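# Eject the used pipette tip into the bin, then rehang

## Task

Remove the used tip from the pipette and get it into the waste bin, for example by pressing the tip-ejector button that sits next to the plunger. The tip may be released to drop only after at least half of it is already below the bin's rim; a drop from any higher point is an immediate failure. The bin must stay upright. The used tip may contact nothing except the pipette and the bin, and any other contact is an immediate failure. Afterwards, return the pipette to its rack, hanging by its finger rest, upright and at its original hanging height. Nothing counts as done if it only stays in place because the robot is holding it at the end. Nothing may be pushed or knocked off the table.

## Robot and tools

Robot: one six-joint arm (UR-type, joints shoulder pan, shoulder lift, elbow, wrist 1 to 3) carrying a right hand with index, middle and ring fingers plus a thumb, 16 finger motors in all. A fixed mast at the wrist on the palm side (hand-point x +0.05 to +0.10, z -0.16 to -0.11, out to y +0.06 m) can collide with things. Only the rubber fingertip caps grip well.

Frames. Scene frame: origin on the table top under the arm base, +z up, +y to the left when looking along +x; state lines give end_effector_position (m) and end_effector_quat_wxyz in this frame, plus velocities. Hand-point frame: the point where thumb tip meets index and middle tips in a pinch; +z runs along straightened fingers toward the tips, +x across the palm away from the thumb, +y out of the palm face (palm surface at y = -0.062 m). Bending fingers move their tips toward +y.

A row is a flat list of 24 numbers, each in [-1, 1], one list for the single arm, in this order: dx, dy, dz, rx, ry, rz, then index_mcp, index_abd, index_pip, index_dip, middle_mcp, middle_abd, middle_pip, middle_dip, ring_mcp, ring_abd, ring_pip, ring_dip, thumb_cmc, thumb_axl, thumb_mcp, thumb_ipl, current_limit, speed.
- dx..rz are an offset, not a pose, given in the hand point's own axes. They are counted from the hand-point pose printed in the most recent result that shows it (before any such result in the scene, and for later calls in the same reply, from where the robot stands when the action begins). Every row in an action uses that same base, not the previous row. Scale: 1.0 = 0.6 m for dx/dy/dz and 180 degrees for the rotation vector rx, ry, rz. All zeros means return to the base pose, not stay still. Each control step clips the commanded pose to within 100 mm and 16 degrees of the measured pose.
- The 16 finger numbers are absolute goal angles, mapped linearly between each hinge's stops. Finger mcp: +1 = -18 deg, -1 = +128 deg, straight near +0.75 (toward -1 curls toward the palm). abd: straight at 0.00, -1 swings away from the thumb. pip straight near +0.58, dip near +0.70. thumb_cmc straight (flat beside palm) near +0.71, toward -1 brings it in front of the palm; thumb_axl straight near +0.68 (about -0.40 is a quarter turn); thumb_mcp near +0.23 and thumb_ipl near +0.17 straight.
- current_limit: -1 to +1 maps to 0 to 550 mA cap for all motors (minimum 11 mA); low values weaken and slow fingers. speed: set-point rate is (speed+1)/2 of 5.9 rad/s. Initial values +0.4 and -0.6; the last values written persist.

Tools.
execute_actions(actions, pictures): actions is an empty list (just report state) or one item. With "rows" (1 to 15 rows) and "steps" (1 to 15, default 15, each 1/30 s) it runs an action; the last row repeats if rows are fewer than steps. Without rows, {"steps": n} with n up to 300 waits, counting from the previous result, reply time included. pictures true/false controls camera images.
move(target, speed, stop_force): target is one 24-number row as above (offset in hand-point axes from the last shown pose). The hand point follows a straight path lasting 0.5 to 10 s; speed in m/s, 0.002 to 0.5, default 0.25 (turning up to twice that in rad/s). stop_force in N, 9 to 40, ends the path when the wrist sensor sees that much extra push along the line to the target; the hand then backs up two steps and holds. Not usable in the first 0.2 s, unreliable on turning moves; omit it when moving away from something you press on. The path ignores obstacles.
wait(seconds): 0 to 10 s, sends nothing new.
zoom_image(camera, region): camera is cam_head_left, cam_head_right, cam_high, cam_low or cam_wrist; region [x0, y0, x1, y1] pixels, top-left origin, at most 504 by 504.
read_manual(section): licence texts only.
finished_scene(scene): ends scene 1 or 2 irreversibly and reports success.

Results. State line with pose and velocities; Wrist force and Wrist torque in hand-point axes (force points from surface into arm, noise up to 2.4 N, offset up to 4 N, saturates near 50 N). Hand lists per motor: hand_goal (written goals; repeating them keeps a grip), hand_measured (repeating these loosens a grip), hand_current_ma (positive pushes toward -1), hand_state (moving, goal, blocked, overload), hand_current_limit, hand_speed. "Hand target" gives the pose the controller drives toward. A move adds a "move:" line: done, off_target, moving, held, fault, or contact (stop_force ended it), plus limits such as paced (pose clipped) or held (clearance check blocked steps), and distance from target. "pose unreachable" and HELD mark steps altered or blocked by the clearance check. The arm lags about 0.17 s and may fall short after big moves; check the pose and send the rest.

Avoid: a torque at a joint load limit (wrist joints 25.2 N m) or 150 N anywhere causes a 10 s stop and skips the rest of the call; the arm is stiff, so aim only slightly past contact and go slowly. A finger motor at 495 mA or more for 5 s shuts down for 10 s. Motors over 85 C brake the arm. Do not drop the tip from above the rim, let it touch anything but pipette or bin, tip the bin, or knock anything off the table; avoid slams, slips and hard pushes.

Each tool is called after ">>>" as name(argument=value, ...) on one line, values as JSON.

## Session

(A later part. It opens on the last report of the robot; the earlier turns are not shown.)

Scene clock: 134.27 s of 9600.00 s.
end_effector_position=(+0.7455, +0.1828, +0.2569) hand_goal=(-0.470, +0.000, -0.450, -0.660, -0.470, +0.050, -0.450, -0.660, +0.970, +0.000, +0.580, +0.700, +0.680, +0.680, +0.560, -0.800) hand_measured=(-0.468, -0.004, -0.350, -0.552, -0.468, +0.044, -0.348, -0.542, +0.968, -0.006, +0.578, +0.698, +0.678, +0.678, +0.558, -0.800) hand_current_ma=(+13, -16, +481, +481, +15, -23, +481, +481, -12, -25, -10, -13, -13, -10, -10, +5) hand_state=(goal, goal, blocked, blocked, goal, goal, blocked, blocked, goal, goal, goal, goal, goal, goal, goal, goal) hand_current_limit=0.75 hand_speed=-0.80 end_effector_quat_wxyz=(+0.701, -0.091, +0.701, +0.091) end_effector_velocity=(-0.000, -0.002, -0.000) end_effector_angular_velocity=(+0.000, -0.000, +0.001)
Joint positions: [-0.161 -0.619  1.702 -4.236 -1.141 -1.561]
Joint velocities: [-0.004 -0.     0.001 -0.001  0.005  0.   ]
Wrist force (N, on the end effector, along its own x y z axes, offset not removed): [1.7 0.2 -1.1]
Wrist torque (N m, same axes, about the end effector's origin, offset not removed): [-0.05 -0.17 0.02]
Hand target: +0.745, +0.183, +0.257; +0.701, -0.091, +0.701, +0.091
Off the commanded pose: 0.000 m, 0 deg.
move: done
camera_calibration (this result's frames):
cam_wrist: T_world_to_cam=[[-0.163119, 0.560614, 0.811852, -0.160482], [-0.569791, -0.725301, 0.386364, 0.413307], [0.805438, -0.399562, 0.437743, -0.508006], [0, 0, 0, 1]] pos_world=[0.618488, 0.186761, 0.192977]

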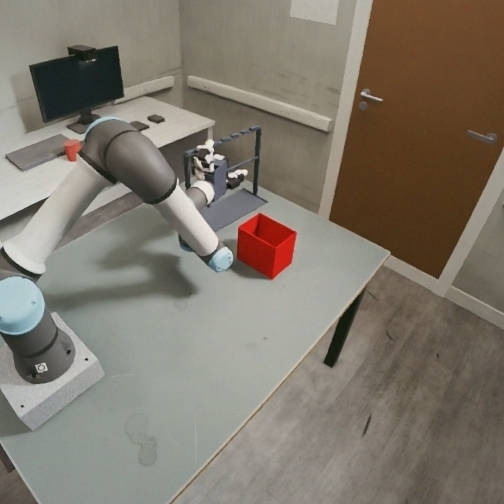

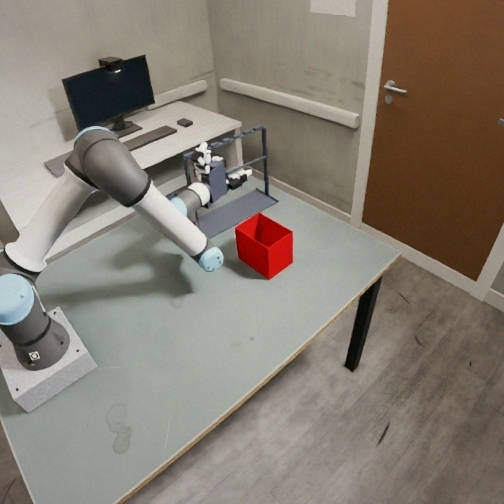

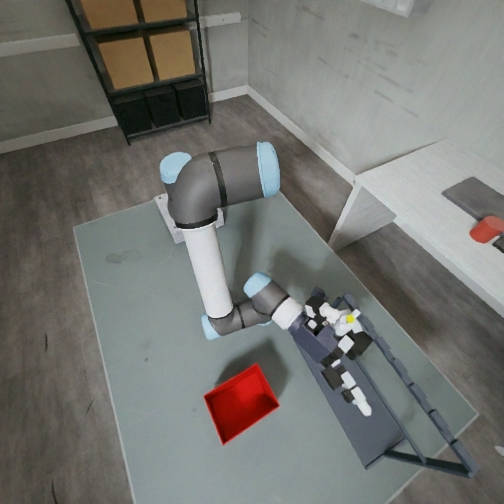

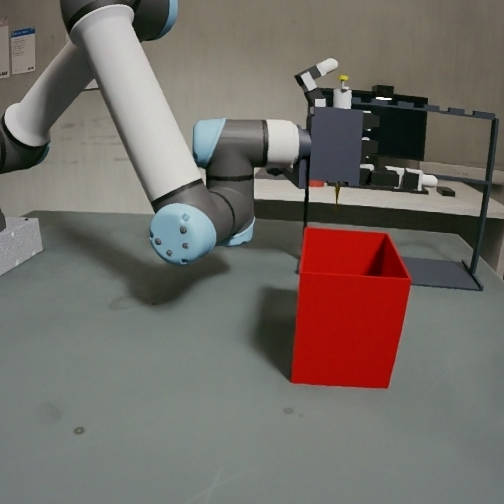

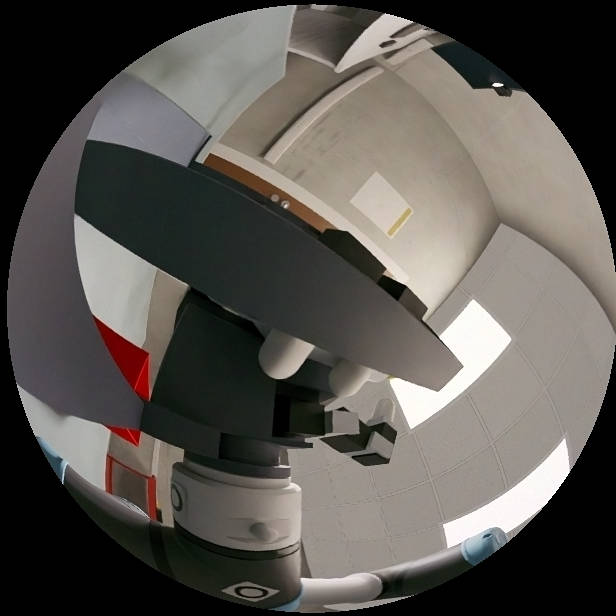

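>>> move(target=[0,-0.0967,-0.0255,0,0,0,-0.47,0,-0.45,-0.66,-0.47,0.05,-0.45,-0.66,0.97,0,0.58,0.7,0.68,0.68,0.56,-0.8,0.75,-0.8], speed=0.05)

>>> move(target=[-0.15,-0.316,-0.063,0,0,0,-0.47,0,-0.45,-0.66,-0.47,0.05,-0.45,-0.66,0.97,0,0.58,0.7,0.68,0.68,0.56,-0.8,0.75,-0.8], speed=0.12)

>>> move(target=[0.16,0,0,0,0,0,-0.47,0,-0.45,-0.66,-0.47,0.05,-0.45,-0.66,0.97,0,0.58,0.7,0.68,0.68,0.42,-0.85,0.75,-0.8], speed=0.06)

>>> zoom_image(camera="cam_high", region=[170, 310, 330, 470])

Scene clock: 140.37 s of 9600.00 s.
end_effector_position=(+0.7456, +0.1230, +0.2567) hand_goal=(-0.470, +0.000, -0.450, -0.660, -0.470, +0.050, -0.450, -0.660, +0.970, +0.000, +0.580, +0.700, +0.680, +0.680, +0.560, -0.800) hand_measured=(-0.468, -0.004, -0.350, -0.552, -0.468, +0.044, -0.348, -0.542, +0.968, -0.006, +0.578, +0.698, +0.678, +0.678, +0.558, -0.800) hand_current_ma=(+12, -16, +481, +481, +14, -23, +481, +481, -12, -25, -10, -13, -12, -10, -10, +5) hand_state=(goal, goal, blocked, blocked, goal, goal, blocked, blocked, goal, goal, goal, goal, goal, goal, goal, goal) hand_current_limit=0.75 hand_speed=-0.80 end_effector_quat_wxyz=(+0.701, -0.091, +0.701, +0.091) end_effector_velocity=(-0.000, -0.002, -0.000) end_effector_angular_velocity=(-0.001, -0.001, +0.000)
Joint positions: [-0.271 -0.619  1.705 -4.24  -1.03  -1.56 ]
Joint velocities: [-0.004  0.    -0.    -0.001  0.004 -0.   ]
Wrist force (N, on the end effector, along its own x y z axes, offset not removed): [-0.5 0.1 -2.4]
Wrist torque (N m, same axes, about the end effector's origin, offset not removed): [0.02 0.10 -0.24]
Hand target: +0.746, +0.123, +0.257; +0.701, -0.091, +0.701, +0.091
Off the commanded pose: 0.000 m, 0 deg.
After step 90, 1.50 s passed at rest.
move: done
camera_calibration (this result's frames):
cam_wrist: T_world_to_cam=[[-0.163088, 0.560772, 0.811749, -0.126803], [-0.569791, -0.725218, 0.386518, 0.370039], [0.805444, -0.399491, 0.437798, -0.531933], [0, 0, 0, 1]] pos_world=[0.618607, 0.126964, 0.192785]

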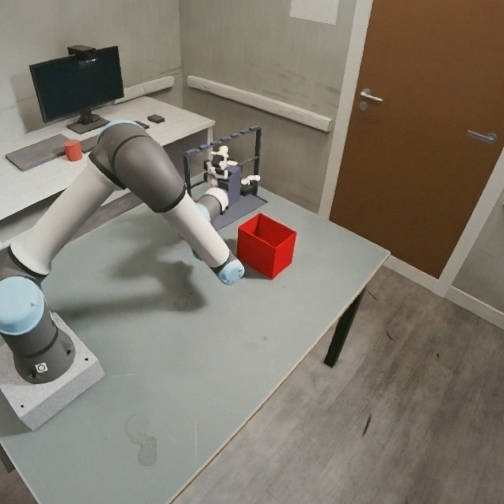

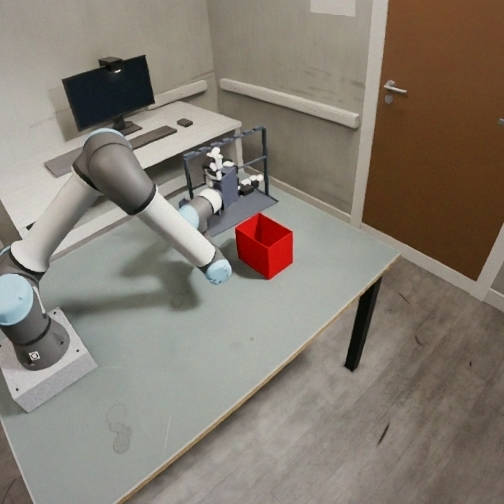

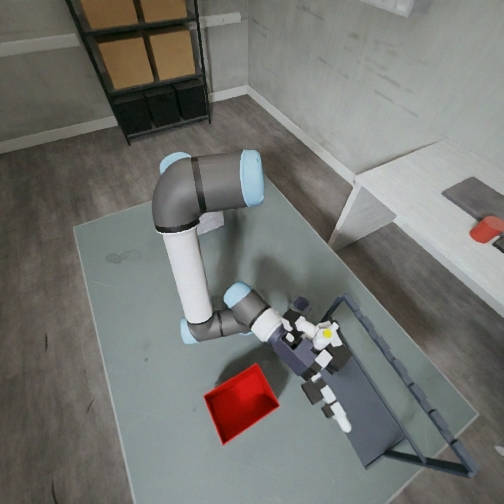

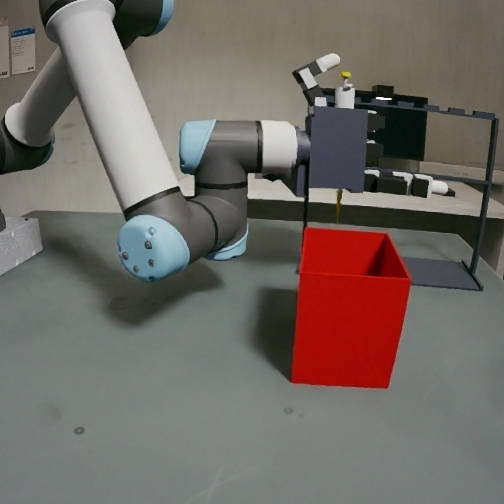

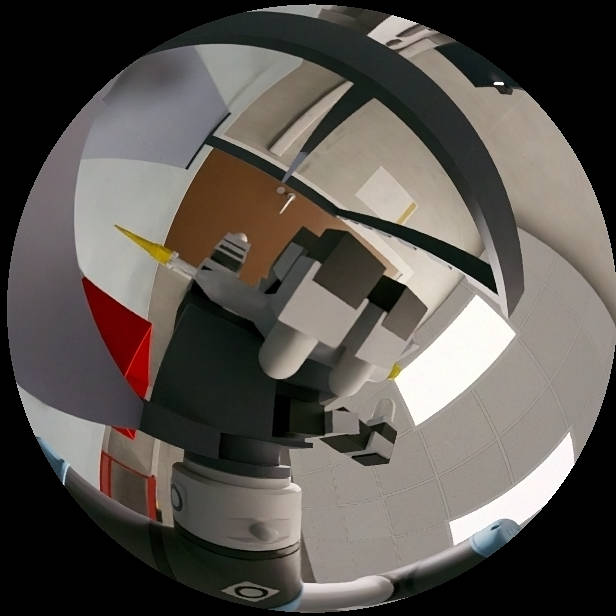

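Scene clock: 142.67 s of 9600.00 s.
end_effector_position=(+0.7579, -0.0701, +0.3461) hand_goal=(-0.470, +0.000, -0.450, -0.660, -0.470, +0.050, -0.450, -0.660, +0.970, +0.000, +0.580, +0.700, +0.680, +0.680, +0.560, -0.800) hand_measured=(-0.468, -0.004, -0.350, -0.552, -0.468, +0.044, -0.348, -0.542, +0.968, -0.006, +0.578, +0.698, +0.678, +0.678, +0.558, -0.800) hand_current_ma=(+11, -16, +481, +481, +13, -23, +481, +481, -10, -25, -10, -13, -11, -10, -10, +5) hand_state=(goal, goal, blocked, blocked, goal, goal, blocked, blocked, goal, goal, goal, goal, goal, goal, goal, goal) hand_current_limit=0.75 hand_speed=-0.80 end_effector_quat_wxyz=(+0.701, -0.091, +0.701, +0.091) end_effector_velocity=(+0.000, -0.002, +0.000) end_effector_angular_velocity=(+0.001, +0.002, +0.000)
Joint positions: [-0.58  -0.72   1.561 -3.998 -0.721 -1.555]
Joint velocities: [-0.002  0.    -0.003  0.005  0.003 -0.   ]
Wrist force (N, on the end effector, along its own x y z axes, offset not removed): [0.9 -0.8 -1.1]
Wrist torque (N m, same axes, about the end effector's origin, offset not removed): [-0.20 -0.08 -0.01]
Hand target: +0.758, -0.070, +0.346; +0.701, -0.091, +0.701, +0.091
Off the commanded pose: 0.001 m, 0 deg.
move: done
camera_calibration (this result's frames):
cam_wrist: T_world_to_cam=[[-0.162901, 0.561146, 0.811528, -0.0890932], [-0.569736, -0.725023, 0.386966, 0.202311], [0.805521, -0.39932, 0.437812, -0.658107], [0, 0, 0, 1]] pos_world=[0.630869, -0.0661204, 0.282141]

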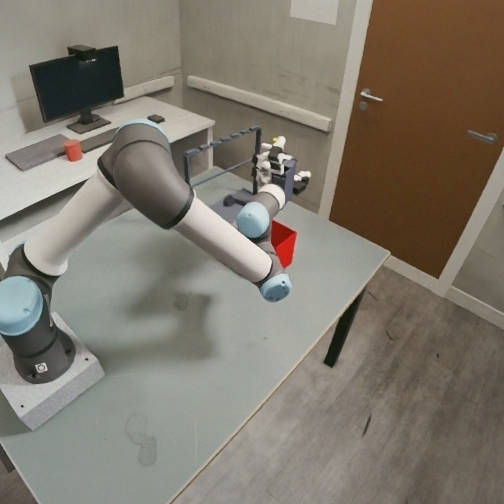

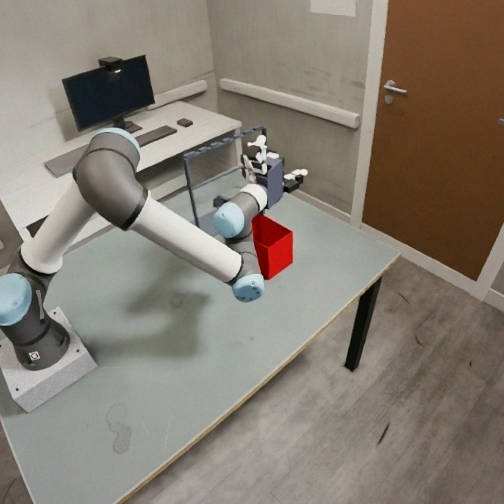

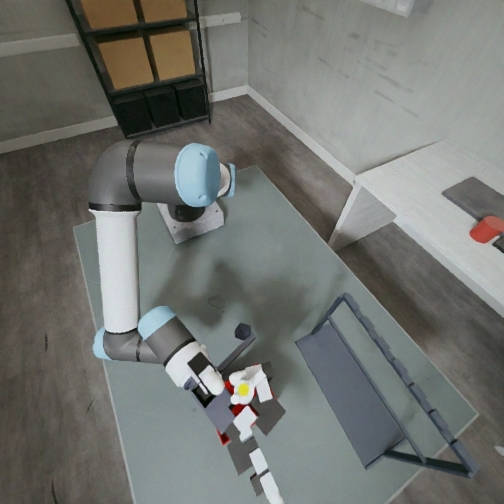

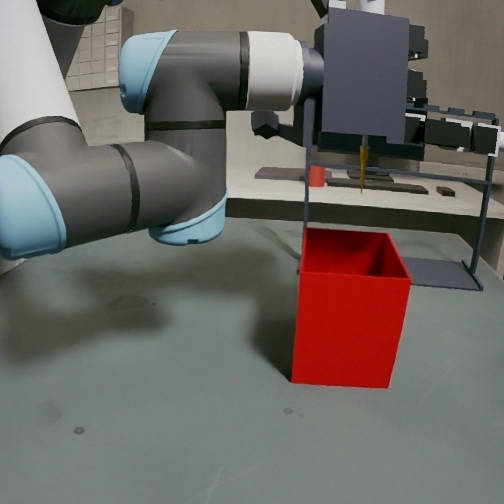

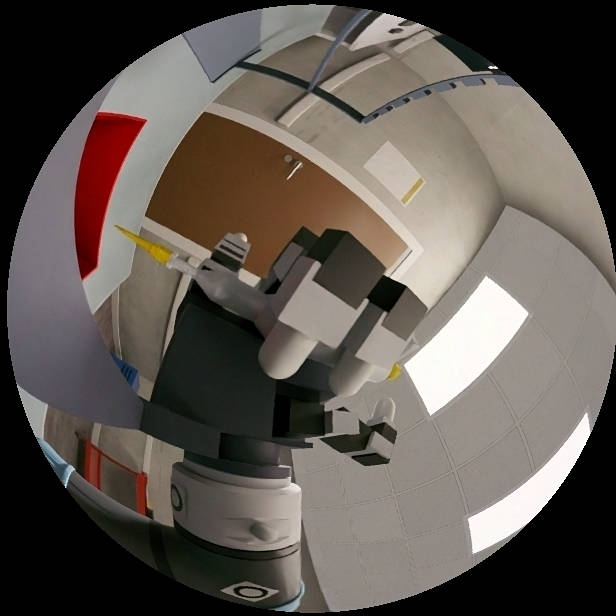

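Scene clock: 144.70 s of 9600.00 s.
end_effector_position=(+0.7577, -0.0698, +0.2502) hand_goal=(-0.470, +0.000, -0.450, -0.660, -0.470, +0.050, -0.450, -0.660, +0.970, +0.000, +0.580, +0.700, +0.680, +0.680, +0.420, -0.850) hand_measured=(-0.468, -0.004, -0.350, -0.552, -0.468, +0.044, -0.348, -0.542, +0.968, -0.006, +0.578, +0.698, +0.678, +0.678, +0.422, -0.850) hand_current_ma=(+11, -16, +481, +481, +13, -23, +481, +481, -10, -25, -10, -13, -11, -10, +11, +3) hand_state=(goal, goal, blocked, blocked, goal, goal, blocked, blocked, goal, goal, goal, goal, goal, goal, goal, goal) hand_current_limit=0.75 hand_speed=-0.80 end_effector_quat_wxyz=(+0.701, -0.091, +0.701, +0.091) end_effector_velocity=(+0.000, -0.001, -0.002) end_effector_angular_velocity=(+0.001, +0.001, -0.001)
Joint positions: [-0.578 -0.541  1.525 -4.141 -0.723 -1.555]
Joint velocities: [-0.     0.004 -0.002 -0.001 -0.     0.001]
Wrist force (N, on the end effector, along its own x y z axes, offset not removed): [0.6 -0.9 0.5]
Wrist torque (N m, same axes, about the end effector's origin, offset not removed): [-0.22 -0.16 -0.04]
Hand target: +0.758, -0.070, +0.250; +0.701, -0.091, +0.701, +0.091
Off the commanded pose: 0.000 m, 0 deg.
move: done
camera_calibration (this result's frames):
cam_wrist: T_world_to_cam=[[-0.162884, 0.56118, 0.811509, -0.0114936], [-0.569732, -0.725005, 0.387005, 0.239484], [0.805527, -0.399306, 0.437813, -0.615885], [0, 0, 0, 1]] pos_world=[0.630682, -0.0658493, 0.186288]

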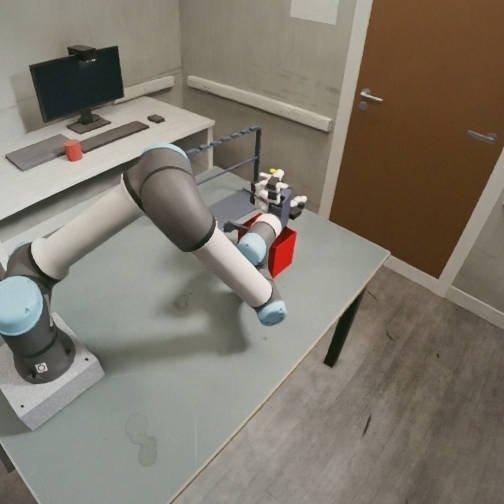

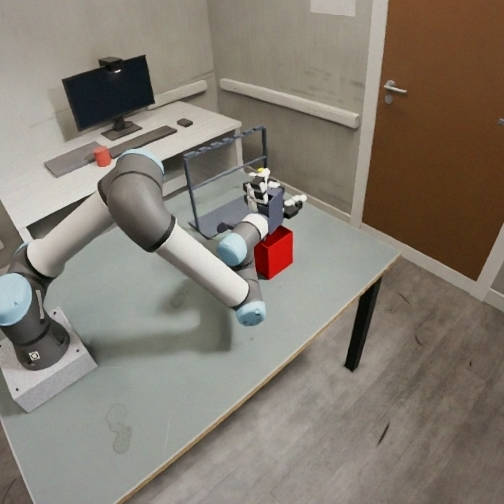

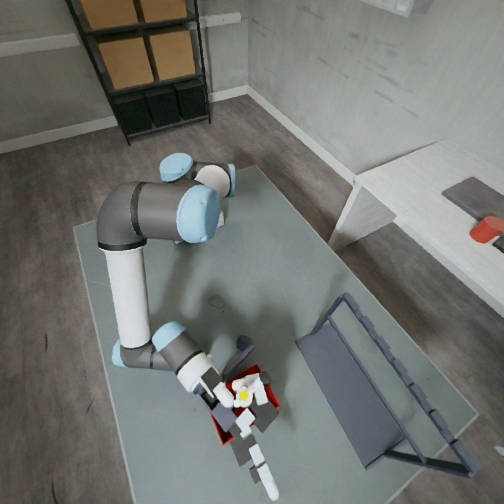

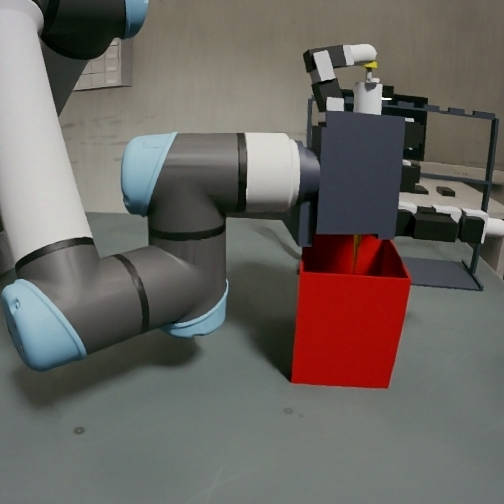

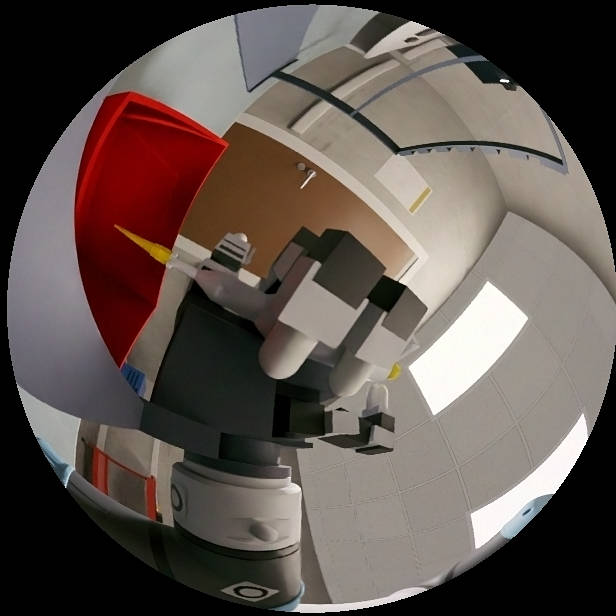

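Region (170, 310, 330, 470) of cam_high's 504x504 image, scaled by 3.150, with more detail than that image has.

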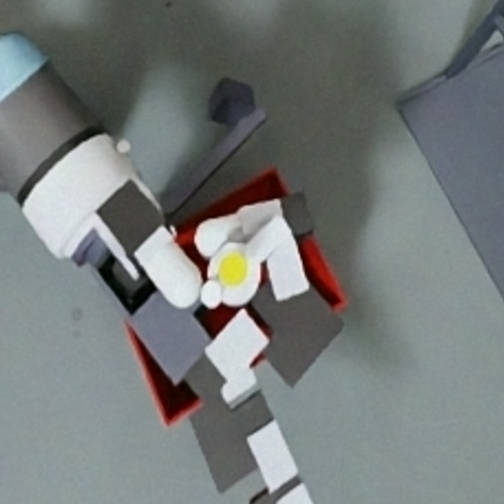

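>>> move(target=[0.022,0,0,0,0,0,-0.47,0,-0.45,-0.66,-0.47,0.05,-0.45,-0.66,0.97,0,0.58,0.7,0.62,0.68,0.33,-0.93,0.75,-0.8], speed=0.02)

>>> zoom_image(camera="cam_high", region=[200, 350, 290, 440])

>>> zoom_image(camera="cam_low", region=[290, 30, 420, 160])

Scene clock: 148.13 s of 9600.00 s.
end_effector_position=(+0.7577, -0.0697, +0.2372) hand_goal=(-0.470, +0.000, -0.450, -0.660, -0.470, +0.050, -0.450, -0.660, +0.970, +0.000, +0.580, +0.700, +0.620, +0.680, +0.330, -0.930) hand_measured=(-0.468, -0.004, -0.350, -0.552, -0.468, +0.044, -0.348, -0.542, +0.968, -0.006, +0.578, +0.698, +0.622, +0.678, +0.330, -0.930) hand_current_ma=(+11, -16, +481, +481, +13, -23, +481, +481, -10, -25, -10, -13, +11, -10, +7, +3) hand_state=(goal, goal, blocked, blocked, goal, goal, blocked, blocked, goal, goal, goal, goal, goal, goal, goal, goal) hand_current_limit=0.75 hand_speed=-0.80 end_effector_quat_wxyz=(+0.701, -0.091, +0.701, +0.091) end_effector_velocity=(-0.000, +0.000, -0.002) end_effector_angular_velocity=(-0.001, -0.001, +0.000)
Joint positions: [-0.578 -0.515  1.516 -4.158 -0.723 -1.555]
Joint velocities: [ 0.     0.005 -0.002 -0.004 -0.     0.   ]
Wrist force (N, on the end effector, along its own x y z axes, offset not removed): [0.0 -3.3 -3.5]
Wrist torque (N m, same axes, about the end effector's origin, offset not removed): [-0.14 0.10 -0.27]
Hand target: +0.758, -0.070, +0.237; +0.701, -0.091, +0.701, +0.091
Off the commanded pose: 0.000 m, 0 deg.
move: done
camera_calibration (this result's frames):
cam_wrist: T_world_to_cam=[[-0.162872, 0.561206, 0.811493, -0.00100734], [-0.569729, -0.724991, 0.387035, 0.244502], [0.805532, -0.399294, 0.437816, -0.610176], [0, 0, 0, 1]] pos_world=[0.630652, -0.0658122, 0.173331]

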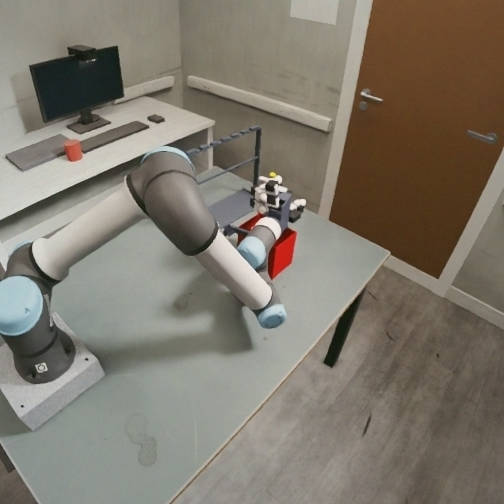

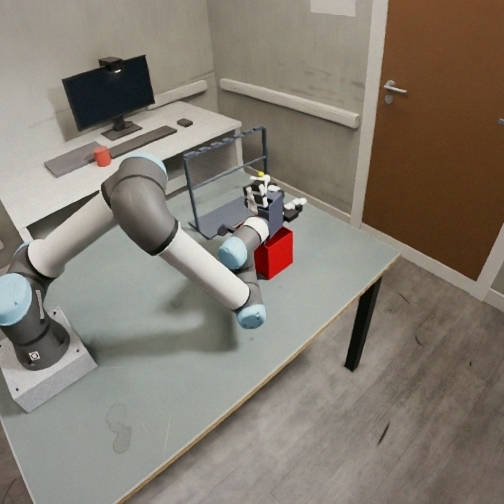

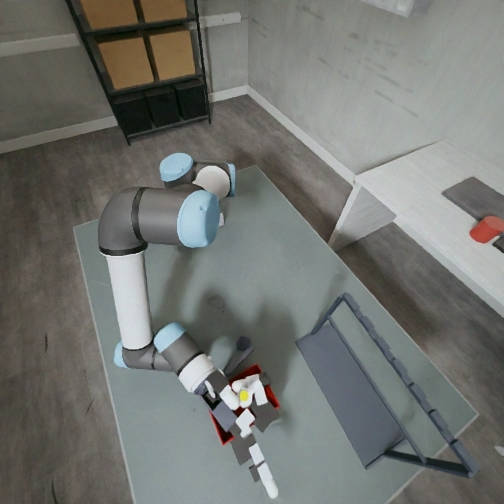

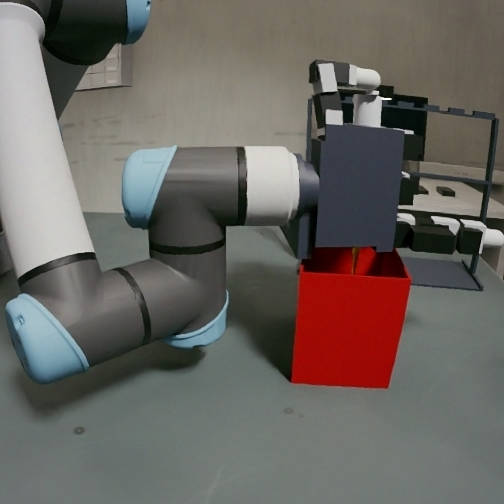

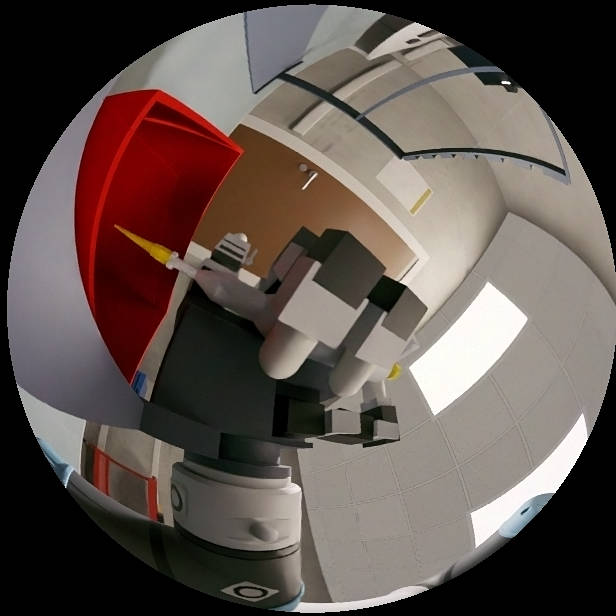

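Region (200, 350, 290, 440) of cam_high's 504x504 image, scaled by 5.600, with more detail than that image has.

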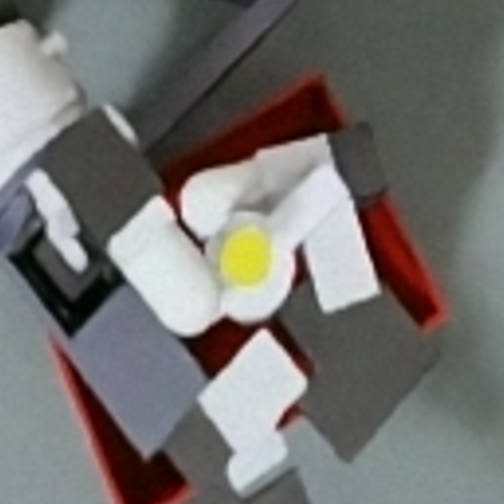

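Region (290, 30, 420, 160) of cam_low's 504x504 image, scaled by 3.877, with more detail than that image has.

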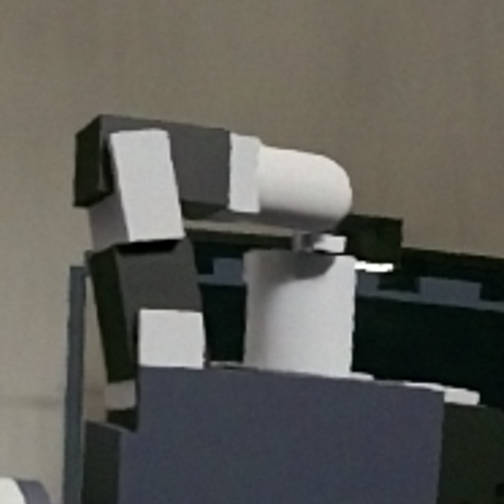

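>>> move(target=[0,0,0,0,0,0,-0.47,0,-0.45,-0.66,-0.47,0.05,-0.45,-0.66,0.97,0,0.58,0.7,0.58,0.68,0.2,-1,0.75,-0.85])

>>> zoom_image(camera="cam_low", region=[290, 30, 420, 160])

Scene clock: 150.27 s of 9600.00 s.
end_effector_position=(+0.7577, -0.0698, +0.2372) hand_goal=(-0.470, +0.000, -0.450, -0.660, -0.470, +0.050, -0.450, -0.660, +0.970, +0.000, +0.580, +0.700, +0.580, +0.680, +0.200, -1.000) hand_measured=(-0.468, -0.002, -0.350, -0.552, -0.468, +0.046, -0.350, -0.542, +0.968, -0.006, +0.578, +0.698, +0.608, +0.686, +0.318, -0.938) hand_current_ma=(+11, -13, +481, +481, +13, -21, +481, +481, -10, -25, -10, -13, +157, +39, +481, +418) hand_state=(goal, goal, blocked, blocked, goal, goal, blocked, blocked, goal, goal, goal, goal, blocked, goal, blocked, blocked) hand_current_limit=0.75 hand_speed=-0.85 end_effector_quat_wxyz=(+0.701, -0.091, +0.701, +0.091) end_effector_velocity=(-0.000, -0.000, +0.000) end_effector_angular_velocity=(+0.000, -0.000, -0.000)
Joint positions: [-0.578 -0.515  1.516 -4.158 -0.723 -1.555]
Joint velocities: [-0.    -0.001  0.001 -0.    -0.     0.001]
Wrist force (N, on the end effector, along its own x y z axes, offset not removed): [1.1 -0.1 -0.8]
Wrist torque (N m, same axes, about the end effector's origin, offset not removed): [-0.13 -0.21 0.00]
Hand target: +0.758, -0.070, +0.237; +0.701, -0.091, +0.701, +0.091
Off the commanded pose: 0.000 m, 0 deg.
move: done
camera_calibration (this result's frames):
cam_wrist: T_world_to_cam=[[-0.16294, 0.561219, 0.81147, -0.000925899], [-0.569758, -0.724987, 0.387002, 0.244542], [0.805498, -0.399284, 0.437888, -0.6102], [0, 0, 0, 1]] pos_world=[0.630693, -0.0658338, 0.173313]

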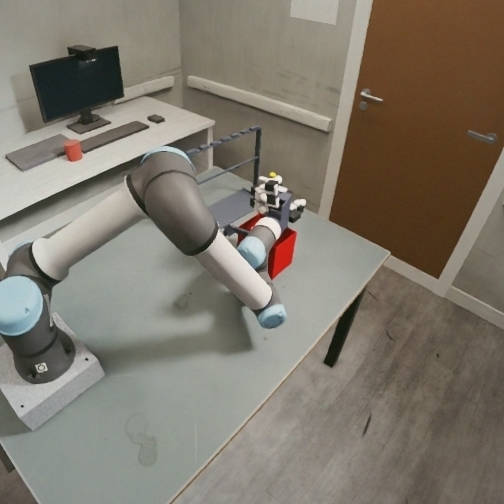

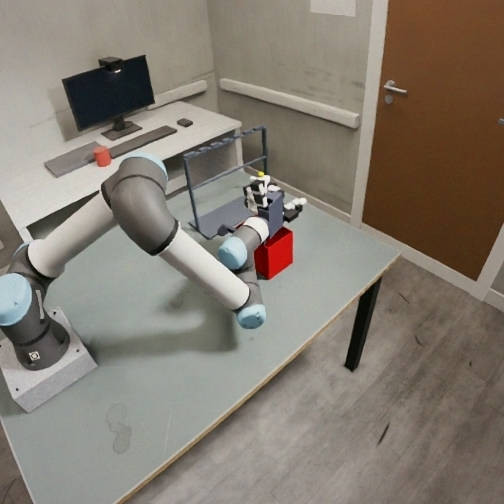

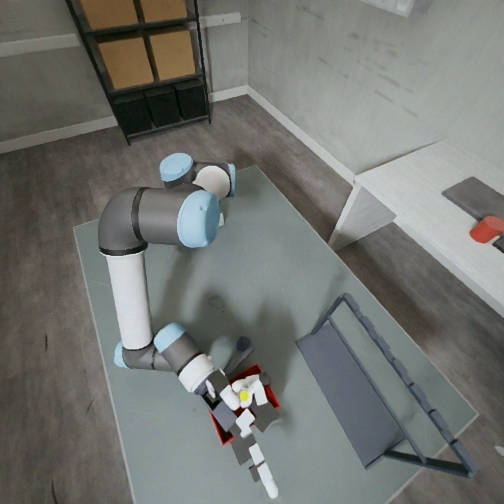

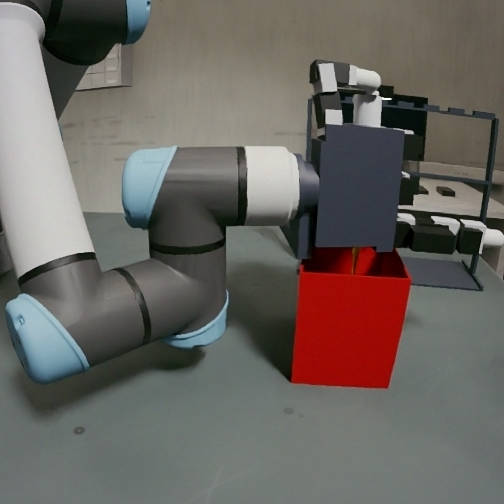

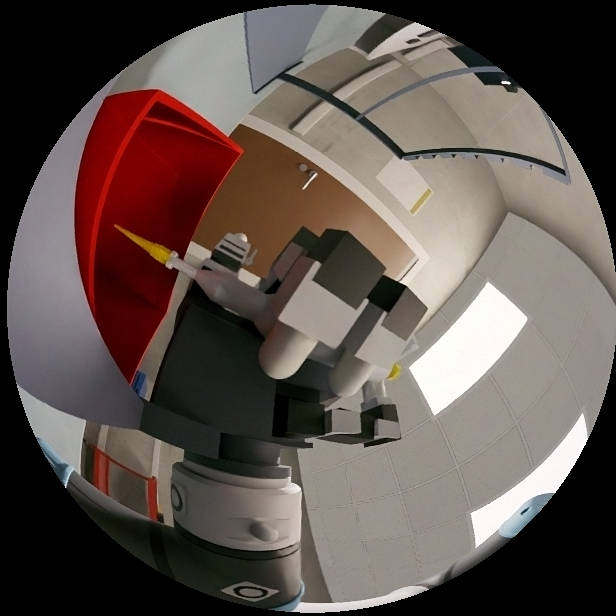

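Region (290, 30, 420, 160) of cam_low's 504x504 image, scaled by 3.877, with more detail than that image has.

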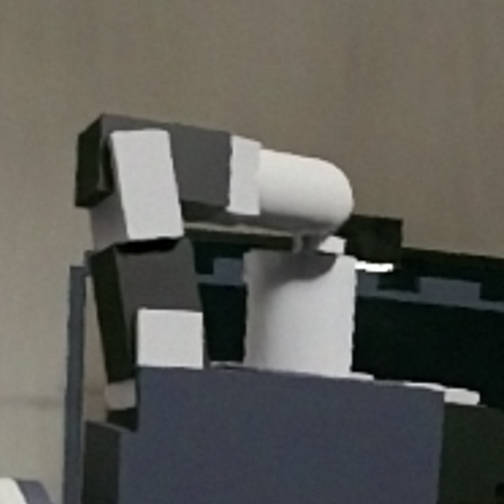

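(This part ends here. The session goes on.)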